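# Wrist-camera view of both server power-supply labels

## Task

Using the wrist camera, take one straight-on, close picture that shows both power-supply labels on the server's rear panel. Aim the camera squarely at the point on the panel halfway between the two labels, with the lens 13 to 24 cm from that point. Both labels must be entirely visible, comfortably away from the image edges, and unblocked by anything, including the gripper's fingers. No cord may be unplugged, and the power plug must stay seated on its pins; do not tug the power cord that runs along the cable arm. Then release and stay still. When you finish, the cable arm and the three cords strapped to it must be motionless. The arm must not be touching the cable arm, any hold-down tab, any cord, or the plug of any of those three cords, or the task fails. The whole arm, hand included, should also end up in free air touching nothing during the final second after the scene settles. Nothing may be pushed or knocked off the table.

## Robot and tools

Robot: one six-joint arm with a two-finger gripper. Every joint list, in commands and in results, uses this order: waist, shoulder, elbow, wrist pitch, wrist yaw, wrist roll. A command row adds a seventh number, the gripper opening. The elbow, wrist pitch and wrist roll read with the opposite sign to the URDF. The URDF ranges are: waist -3.054 to 3.054, shoulder 0.000 to 3.142, elbow 0.000 to 2.356, wrist pitch -1.571 to 1.571, wrist yaw -1.571 to 1.571, wrist roll -3.142 to 3.142. In your own numbers the elbow therefore runs from -2.356 to 0.

Frames: the scene frame has its origin on the table top under the arm's base. +z is up, and +y is to the left when you face along +x. The base may sit slightly tilted. The gripper's fingers point along its own +x axis and open along its own y axis. end_effector_position (metres) is the point between the finger pads, about 3 to 4 cm short of the tips. Its orientation is end_effector_quat_wxyz. At long reach the reported position can be somewhat off.

execute_actions(actions): actions is a list of actions. Each action is a list of up to 15 rows, and each row is one 1/30 s control step. If an action has fewer than 15 rows, its last row repeats to fill 15 steps. A row has 7 numbers, each in [-1, 1]. The first six are joint offsets relative to the angles at the start of that action, not relative to the previous row. For the first action of a call, the reference is the last reported angles. Scale: 1.0 equals 0.9615 rad for the waist, shoulder and elbow, 1.713 rad for wrist pitch, 1.767 rad for wrist yaw and 1.728 rad for wrist roll. The seventh number is an absolute gripper opening: +1 is fully open, and around -0.80 the empty fingers touch; anything lower changes nothing. A full close needs at least about 0.5 s. An empty actions list simply returns the current state and images. An action is refused if it would push a joint more than 0.010 rad beyond its range end. If the first action fails that check, or any action is malformed, the whole call is refused and nothing moves. A joint driven past its actual end stops there, and the result prints "joint sent to its limit".

move(target, speed, blocking): target is one 7-number row in the same scaled units. Its offsets count from the "Joint positions" in the latest result that lists them. All joints travel proportionally, so the hand follows a curve. speed (0.01 to 2 rad/s, default 0.5) caps the joint that has the farthest to go. A move lasts between 0.5 and 10 s and does not avoid obstacles. Faster moves and targets set deeper past a contact hit or press harder. The result adds a "move:" line giving how it ended (done, off_target, moving, held, fault), limits=held or limits=none, and the joint farthest from its target. With blocking=false the call returns after 0.5 s while the arm keeps going. Until a result shows the move has ended, use wait or stop; other motion commands are refused.

wait(seconds): 0 to 10 s with the last command held. It returns early if a running move ends. stop(): brakes a running move, which needs some room. The fingers keep going. zoom_image(camera, region): camera is "cam_high" or "cam_wrist". region is [x0, y0, x1, y1] in pixels of that camera's latest image, with the origin at the top-left, and may be at most 504 by 504. show_instructions(): shows the reference images for this scene. finished_scene(scene): ends the current scene (pass its number) and cannot be undone.

Results list Joint positions and Joint velocities (rad, rad/s) followed by the finger gap in metres (0.088 when fully open). They also give Joint targets (the angles the joints are currently driven toward), grip_measured (the opening on the command scale), and the hand pose and velocities. "joint command not followed" means the clearance check changed or blocked targets; the mounting block or post counts as part of the arm. Images come from cam_high then cam_wrist, both 504x504. Calibration (K, distortion, T_world_to_cam) is supplied for both cameras. The wrist camera's pose follows from the joint readings, and the stated calibration may be off by a few degrees or millimetres.

Motion limits: each control step keeps a joint's target within 0.211 rad (waist, shoulder, elbow), 0.213 (wrist pitch), 0.267 (wrist yaw) or 0.228 (wrist roll) of its measured angle. Targets that would shift the hand more than 70 mm from its measured position are scaled back. Big moves therefore take several actions, and an unfinished motion may need to be sent again. Friction can leave joints short, especially at long reach, so check positions after moving.

Safety: if contact torque reaches a joint's load limit, the arm halts for 10 s and drops the rest of the call. Limits in N m: waist 17.8, shoulder 22, elbow 22, wrist pitch 5.8, wrist yaw 5.78, wrist roll 5.42. Holding loads heats the motors: MOTOR HOT appears from 50 °C. At 95 °C an OVER-TEMPERATURE FAULT holds the arm, and if the motors do not cool the arm can lose power and go limp. The simulation keeps running while you think, with the last command held.

For this task, keep clear of the cable arm, its tabs, cords and plugs. Do not pull or snag the power cord, and move slowly near the server. Make sure the fingers stay out of the wrist camera's view. Finish with the arm hovering in free space and everything settled.

Each tool is called after "Request:" as name([rows], argument=value, ...), one row to a line, values as JSON.

Reference images:

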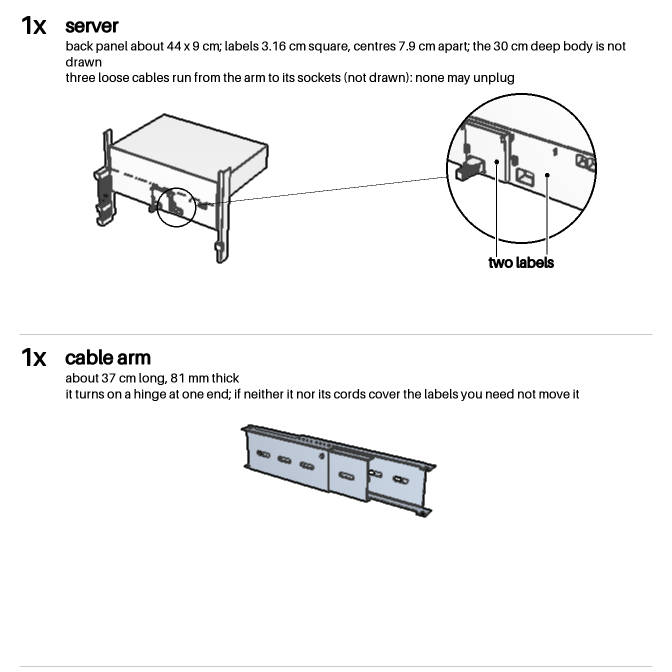

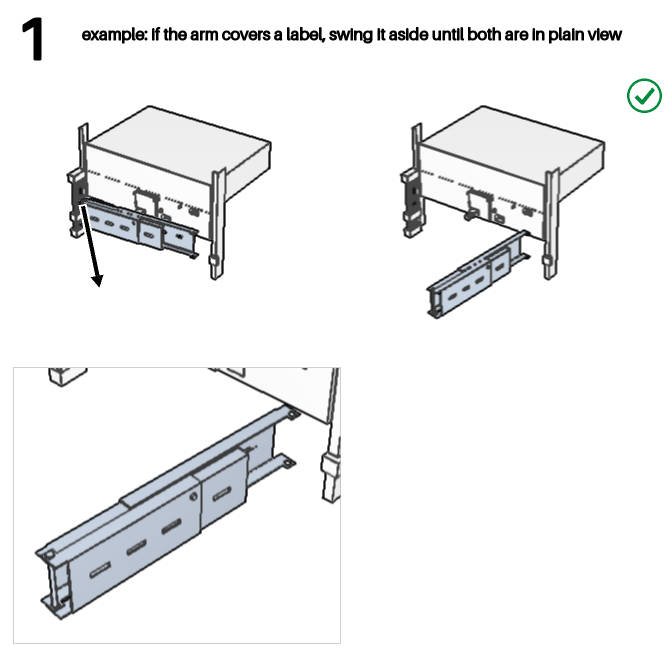

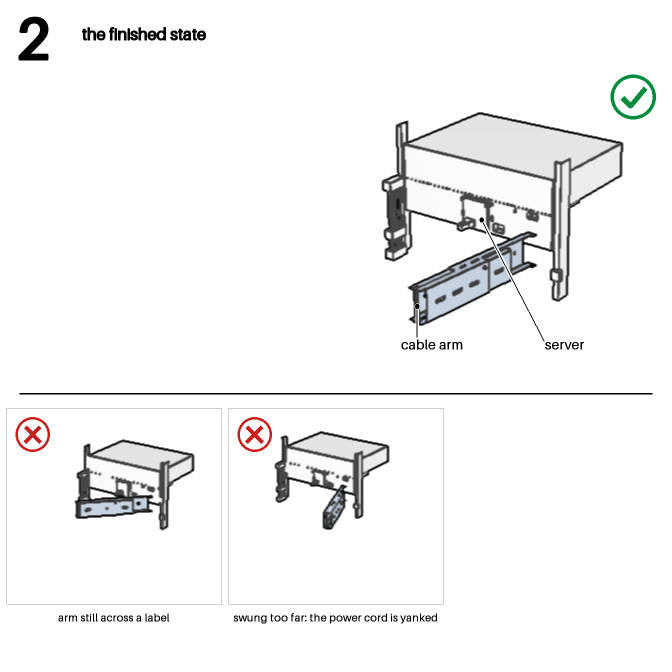

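## Session

Request:
execute_actions(actions=[])

Request:
zoom_image(camera="cam_high", region=[100,60,420,340])

Scene clock: 0.00 s.
end_effector_position=(+0.1058, +0.0970, +0.1504) grip_measured=+0.843 end_effector_quat_wxyz=(-0.213, +0.664, -0.081, -0.713) end_effector_velocity=(-0.002, -0.002, -0.001) end_effector_angular_velocity=(-0.003, +0.009, +0.009)
Joint names: [waist, shoulder, elbow, wrist pitch, wrist yaw, wrist roll]
Joint positions: [ 1.073  1.867 -0.875  1.123  0.217  1.549  0.08 ]
Joint velocities: [-0.002 -0.002  0.002  0.007 -0.007  0.007  0.   ]
Motor temperatures (°C, as the motors report them): [25 27 24 26 26 25]
Heat: hottest shoulder 27 °C (+0.0 °C/min).
Joint targets: [1.073 1.867 -0.875 1.123 0.217 1.549]

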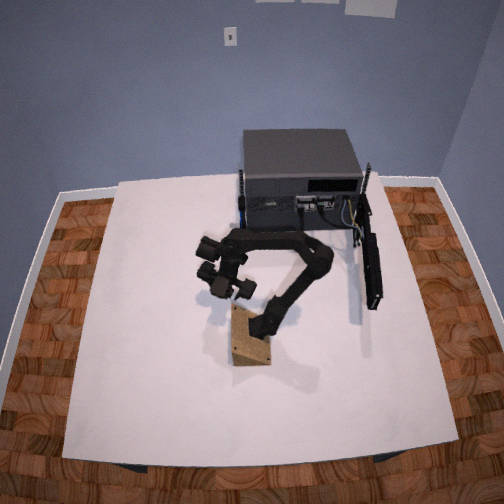

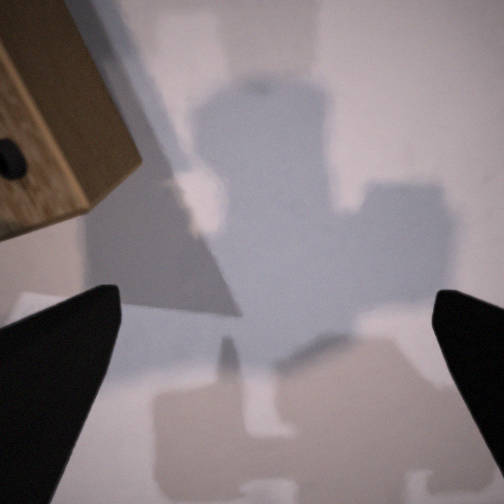

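Region (100, 60, 420, 340) of cam_high's 504x504 image, scaled by 1.575, with more detail than that image has; it fills the top 441 rows of this view, and the rest is white.

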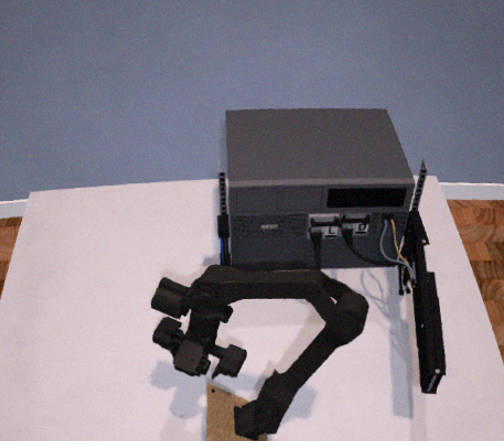

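Request:
move(target=[-1,-0.6,0,-0.5,-0.12,-0.9,1], speed=0.8)

Scene clock: 3.40 s.
end_effector_position=(+0.3599, -0.0870, +0.2146) grip_measured=+1.000 end_effector_quat_wxyz=(+0.880, +0.333, +0.285, +0.185) end_effector_velocity=(-0.002, +0.001, -0.001) end_effector_angular_velocity=(+0.009, +0.007, +0.005)
Joint names: [waist, shoulder, elbow, wrist pitch, wrist yaw, wrist roll]
Joint positions: [ 0.116  1.298 -0.875  0.268  0.01  -0.001  0.088]
Joint velocities: [-0.002 -0.002  0.002  0.007 -0.007 -0.007  0.   ]
Motor temperatures (°C, as the motors report them): [26 27 24 26 26 25]
Heat: hottest shoulder 27 °C (+0.0 °C/min).
Joint targets: [0.112 1.290 -0.875 0.267 0.006 -0.006]
move: done; limits=none; farthest joint: the shoulder, 0.008 radians from its target (0.577 radians at the start)
camera_calibration (this result's frames):
cam_wrist: T_world_to_cam=[[0.138393, -0.728146, -0.671306, 0.0373846], [-0.87106, 0.233058, -0.432364, 0.450963], [0.471278, 0.644583, -0.602005, 0.0943919], [0, 0, 0, 1]] pos_world=[0.343157, -0.138723, 0.276901]

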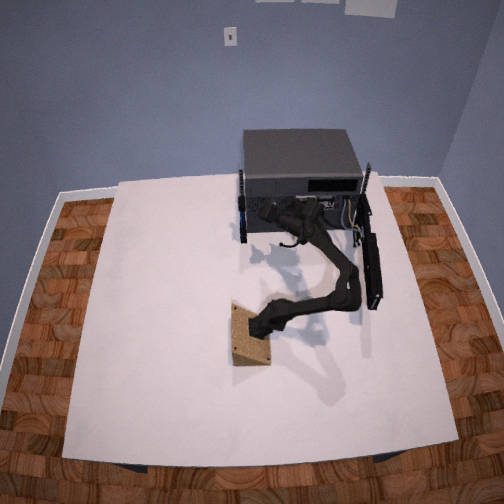

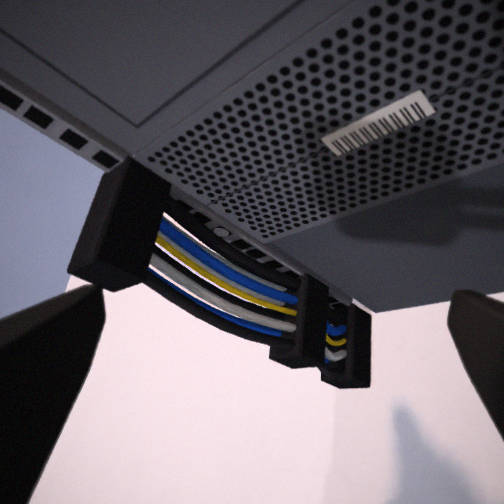

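Request:
move(target=[-0.76,0,0.46,-0.95,0.38,0,1], speed=0.8)

Scene clock: 16.33 s.
end_effector_position=(+0.3810, -0.1502, +0.1809) grip_measured=+1.000 end_effector_quat_wxyz=(+0.916, +0.391, +0.043, -0.081) end_effector_velocity=(-0.001, -0.000, -0.003) end_effector_angular_velocity=(-0.008, +0.013, -0.001)
Joint names: [waist, shoulder, elbow, wrist pitch, wrist yaw, wrist roll]
Joint positions: [ 0.014  1.402 -0.454 -0.917  0.225 -0.031  0.088]
Joint velocities: [-0.002 -0.002  0.002  0.007  0.007  0.007  0.   ]
Motor temperatures (°C, as the motors report them): [26 27 25 29 28 25]
Heat: hottest wrist pitch 29 °C (+7.3 °C/min).
Joint targets: [0.010 1.393 -0.460 -0.920 0.223 -0.029]
TORQUE FAULT: the external load on the wrist yaw reached its load limit, and the arm stopped for 10 seconds. That time counts as 20 of the actions that you can send in this scene. The arm's remaining commands of this call were not run. The arm holds where it stopped, with its grip as last carried out, and accepts commands again: back off and push less far. The arm stops again, at the same cost, whenever a joint's load reaches its limit.
move: fault; limits=none; farthest joint: the waist, 0.629 radians from its target (0.731 radians at the start)
camera_calibration (this result's frames):
cam_wrist: T_world_to_cam=[[-0.196625, -0.696094, -0.690501, 0.101846], [-0.398157, 0.700255, -0.592548, 0.38847], [0.895996, 0.158418, -0.414842, -0.163731], [0, 0, 0, 1]] pos_world=[0.3214, -0.175196, 0.23259]

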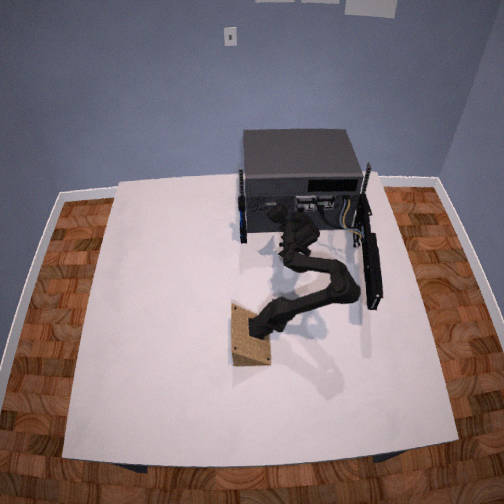

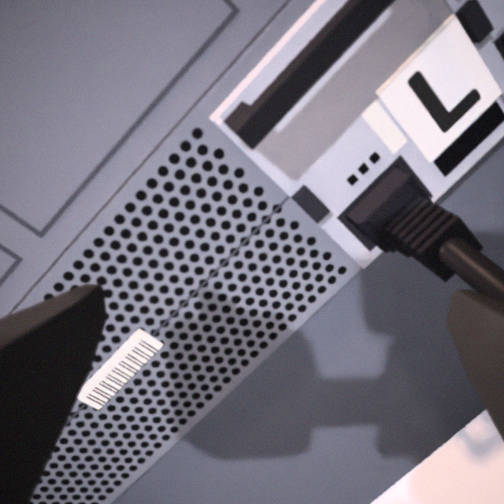

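Request:
move(target=[0,-0.32,0.32,0,0,0,1])

Request:
move(target=[-0.55,0,0,-0.28,-0.45,0,1])

Scene clock: 18.07 s.
end_effector_position=(+0.3065, -0.1351, +0.1613) grip_measured=+1.000 end_effector_quat_wxyz=(+0.916, +0.391, +0.042, -0.081) end_effector_velocity=(-0.001, -0.003, +0.003) end_effector_angular_velocity=(-0.006, -0.015, -0.007)
Joint names: [waist, shoulder, elbow, wrist pitch, wrist yaw, wrist roll]
Joint positions: [ 0.014  1.101 -0.155 -0.917  0.224 -0.031  0.088]
Joint velocities: [-0.002 -0.012  0.002 -0.007 -0.007  0.007  0.   ]
Motor temperatures (°C, as the motors report them): [26 27 25 29 28 25]
Heat: hottest wrist pitch 29 °C (+6.6 °C/min).
Joint targets: [0.014 1.094 -0.146 -0.917 0.225 -0.031]
move: done; limits=none; farthest joint: the elbow, 0.009 radians from its target (0.308 radians at the start)
camera_calibration (this result's frames):
cam_wrist: T_world_to_cam=[[-0.195495, -0.695854, -0.691063, 0.0839316], [-0.396162, 0.700642, -0.593428, 0.336211], [0.897127, 0.157761, -0.412643, -0.108339], [0, 0, 0, 1]] pos_world=[0.246796, -0.160068, 0.212814]

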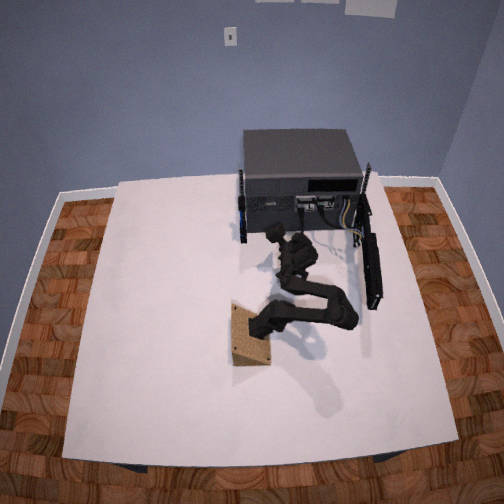

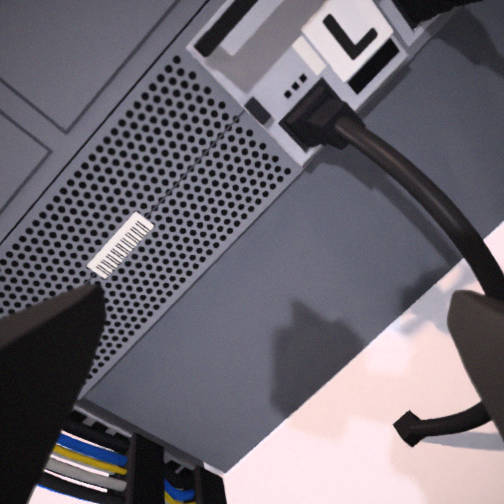

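Scene clock: 20.33 s.
end_effector_position=(+0.2725, -0.2217, +0.2028) grip_measured=+1.000 end_effector_quat_wxyz=(+0.939, +0.281, -0.198, -0.034) end_effector_velocity=(-0.002, +0.001, +0.003) end_effector_angular_velocity=(-0.021, -0.015, +0.005)
Joint names: [waist, shoulder, elbow, wrist pitch, wrist yaw, wrist roll]
Joint positions: [-0.511  1.101 -0.155 -1.395 -0.566 -0.031  0.088]
Joint velocities: [-0.002 -0.007  0.002 -0.007 -0.022  0.007  0.   ]
Motor temperatures (°C, as the motors report them): [26 27 25 29 28 25]
Heat: hottest wrist pitch 29 °C (+5.9 °C/min).
Joint targets: [-0.515 1.101 -0.155 -1.397 -0.571 -0.030]
move: done; limits=none; farthest joint: the wrist yaw, 0.005 radians from its target (0.795 radians at the start)
camera_calibration (this result's frames):
cam_wrist: T_world_to_cam=[[0.0237591, -0.848633, -0.528449, -0.080937], [0.00591986, 0.528708, -0.848783, 0.312139], [0.9997, 0.017038, 0.0175854, -0.193466], [0, 0, 0, 1]] pos_world=[0.193483, -0.23042, 0.225569]

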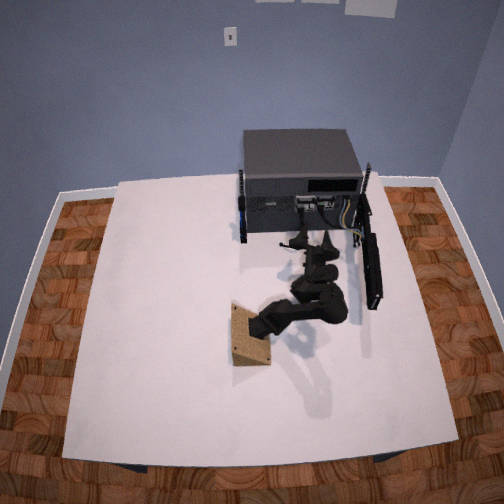

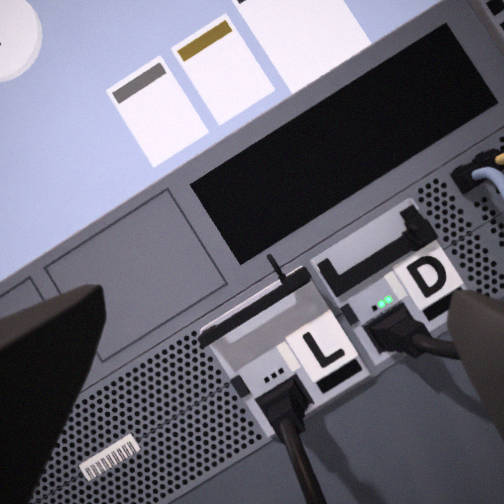

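Request:
move(target=[-0.26,0.3,-0.27,-0.085,-0.16,0,1])

Scene clock: 21.87 s.
end_effector_position=(+0.2951, -0.2841, +0.1777) grip_measured=+1.000 end_effector_quat_wxyz=(+0.958, +0.193, -0.209, -0.023) end_effector_velocity=(+0.001, -0.002, -0.002) end_effector_angular_velocity=(-0.012, +0.011, -0.013)
Joint names: [waist, shoulder, elbow, wrist pitch, wrist yaw, wrist roll]
Joint positions: [-0.757  1.376 -0.409 -1.539 -0.844 -0.031  0.088]
Joint velocities: [-0.002  0.002 -0.002  0.007  0.007  0.022  0.   ]
Motor temperatures (°C, as the motors report them): [26 27 25 29 28 25]
Heat: hottest wrist pitch 29 °C (+5.5 °C/min).
Joint targets: [-0.761 1.390 -0.415 -1.540 -0.849 -0.031]
move: off_target; limits=none; farthest joint: the shoulder, 0.013 radians from its target (0.288 radians at the start)
camera_calibration (this result's frames):
cam_wrist: T_world_to_cam=[[0.0128996, -0.930036, -0.367243, -0.196229], [0.0262047, 0.367462, -0.929669, 0.286254], [0.999573, 0.00236891, 0.0291114, -0.220759], [0, 0, 0, 1]] pos_world=[0.215695, -0.287165, 0.200484]

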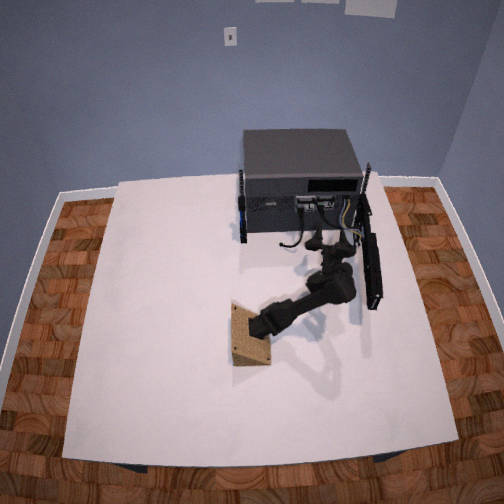

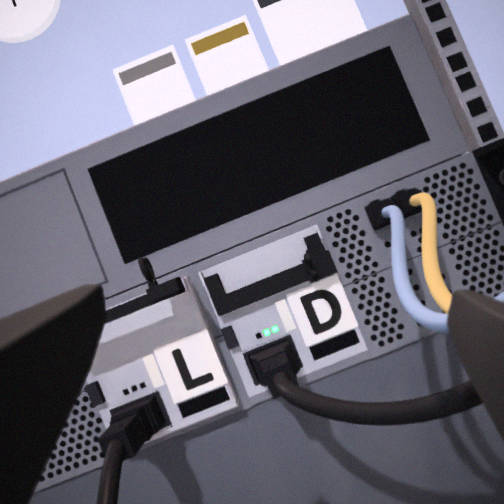

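Request:
move(target=[0.03,0.16,-0.04,-0.015,0,0,1], speed=0.2)

Scene clock: 23.40 s.
end_effector_position=(+0.3172, -0.2713, +0.1533) grip_measured=+1.000 end_effector_quat_wxyz=(+0.956, +0.225, -0.190, -0.001) end_effector_velocity=(-0.000, +0.002, +0.001) end_effector_angular_velocity=(-0.011, -0.005, +0.004)
Joint names: [waist, shoulder, elbow, wrist pitch, wrist yaw, wrist roll]
Joint positions: [-0.731  1.517 -0.443 -1.563 -0.845 -0.031  0.088]
Joint velocities: [ 0.002  0.002  0.002 -0.007 -0.007  0.007  0.   ]
Motor temperatures (°C, as the motors report them): [26 27 25 29 27 25]
Heat: hottest wrist pitch 29 °C (+5.1 °C/min).
Joint targets: [-0.729 1.531 -0.448 -1.564 -0.844 -0.031]
move: off_target; limits=none; farthest joint: the shoulder, 0.013 radians from its target (0.153 radians at the start)
camera_calibration (this result's frames):
cam_wrist: T_world_to_cam=[[0.0610152, -0.906526, -0.417718, -0.194788], [-0.0221266, 0.417166, -0.908561, 0.283849], [0.997892, 0.0646787, 0.00539516, -0.221084], [0, 0, 0, 1]] pos_world=[0.238783, -0.280693, 0.177721]

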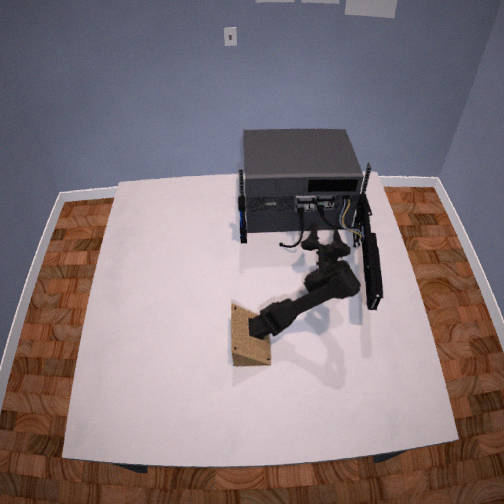

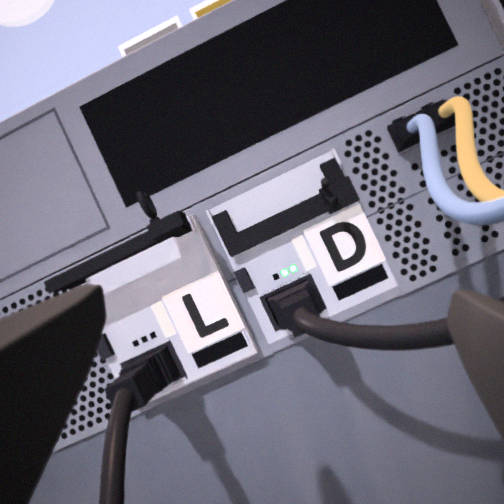

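Offset is 28 px right and 33 px down, so I'll correct it.

Request:
move(target=[0,0.06,0,0,0.04,0,1], speed=0.2)

Scene clock: 24.47 s.
end_effector_position=(+0.3229, -0.2738, +0.1363) grip_measured=+1.000 end_effector_quat_wxyz=(+0.954, +0.247, -0.169, -0.027) end_effector_velocity=(-0.000, +0.001, -0.001) end_effector_angular_velocity=(-0.018, +0.005, +0.002)
Joint names: [waist, shoulder, elbow, wrist pitch, wrist yaw, wrist roll]
Joint positions: [-0.731  1.561 -0.443 -1.563 -0.779 -0.031  0.088]
Joint velocities: [-0.002 -0.002  0.002  0.007 -0.007  0.022  0.   ]
Motor temperatures (°C, as the motors report them): [26 27 25 29 27 25]
Heat: hottest wrist pitch 29 °C (+4.9 °C/min).
Joint targets: [-0.731 1.574 -0.443 -1.563 -0.774 -0.031]
move: off_target; limits=none; farthest joint: the shoulder, 0.014 radians from its target (0.058 radians at the start)
camera_calibration (this result's frames):
cam_wrist: T_world_to_cam=[[0.0100468, -0.884887, -0.465698, -0.175507], [-0.0541648, 0.464556, -0.883886, 0.289596], [0.998481, 0.0341047, -0.0432624, -0.228376], [0, 0, 0, 1]] pos_world=[0.245478, -0.282049, 0.164356]

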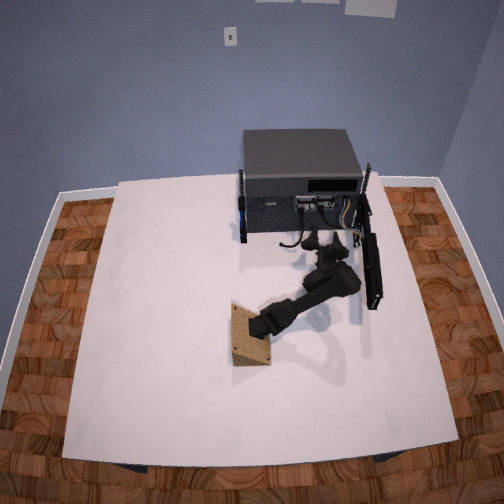

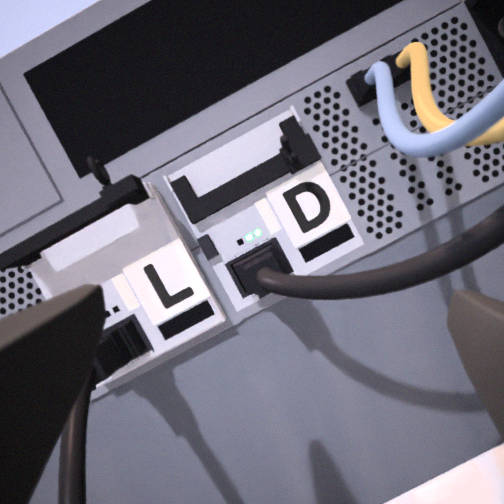

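Request:
finished_scene(scene=1)

The scene is finished: the task was done.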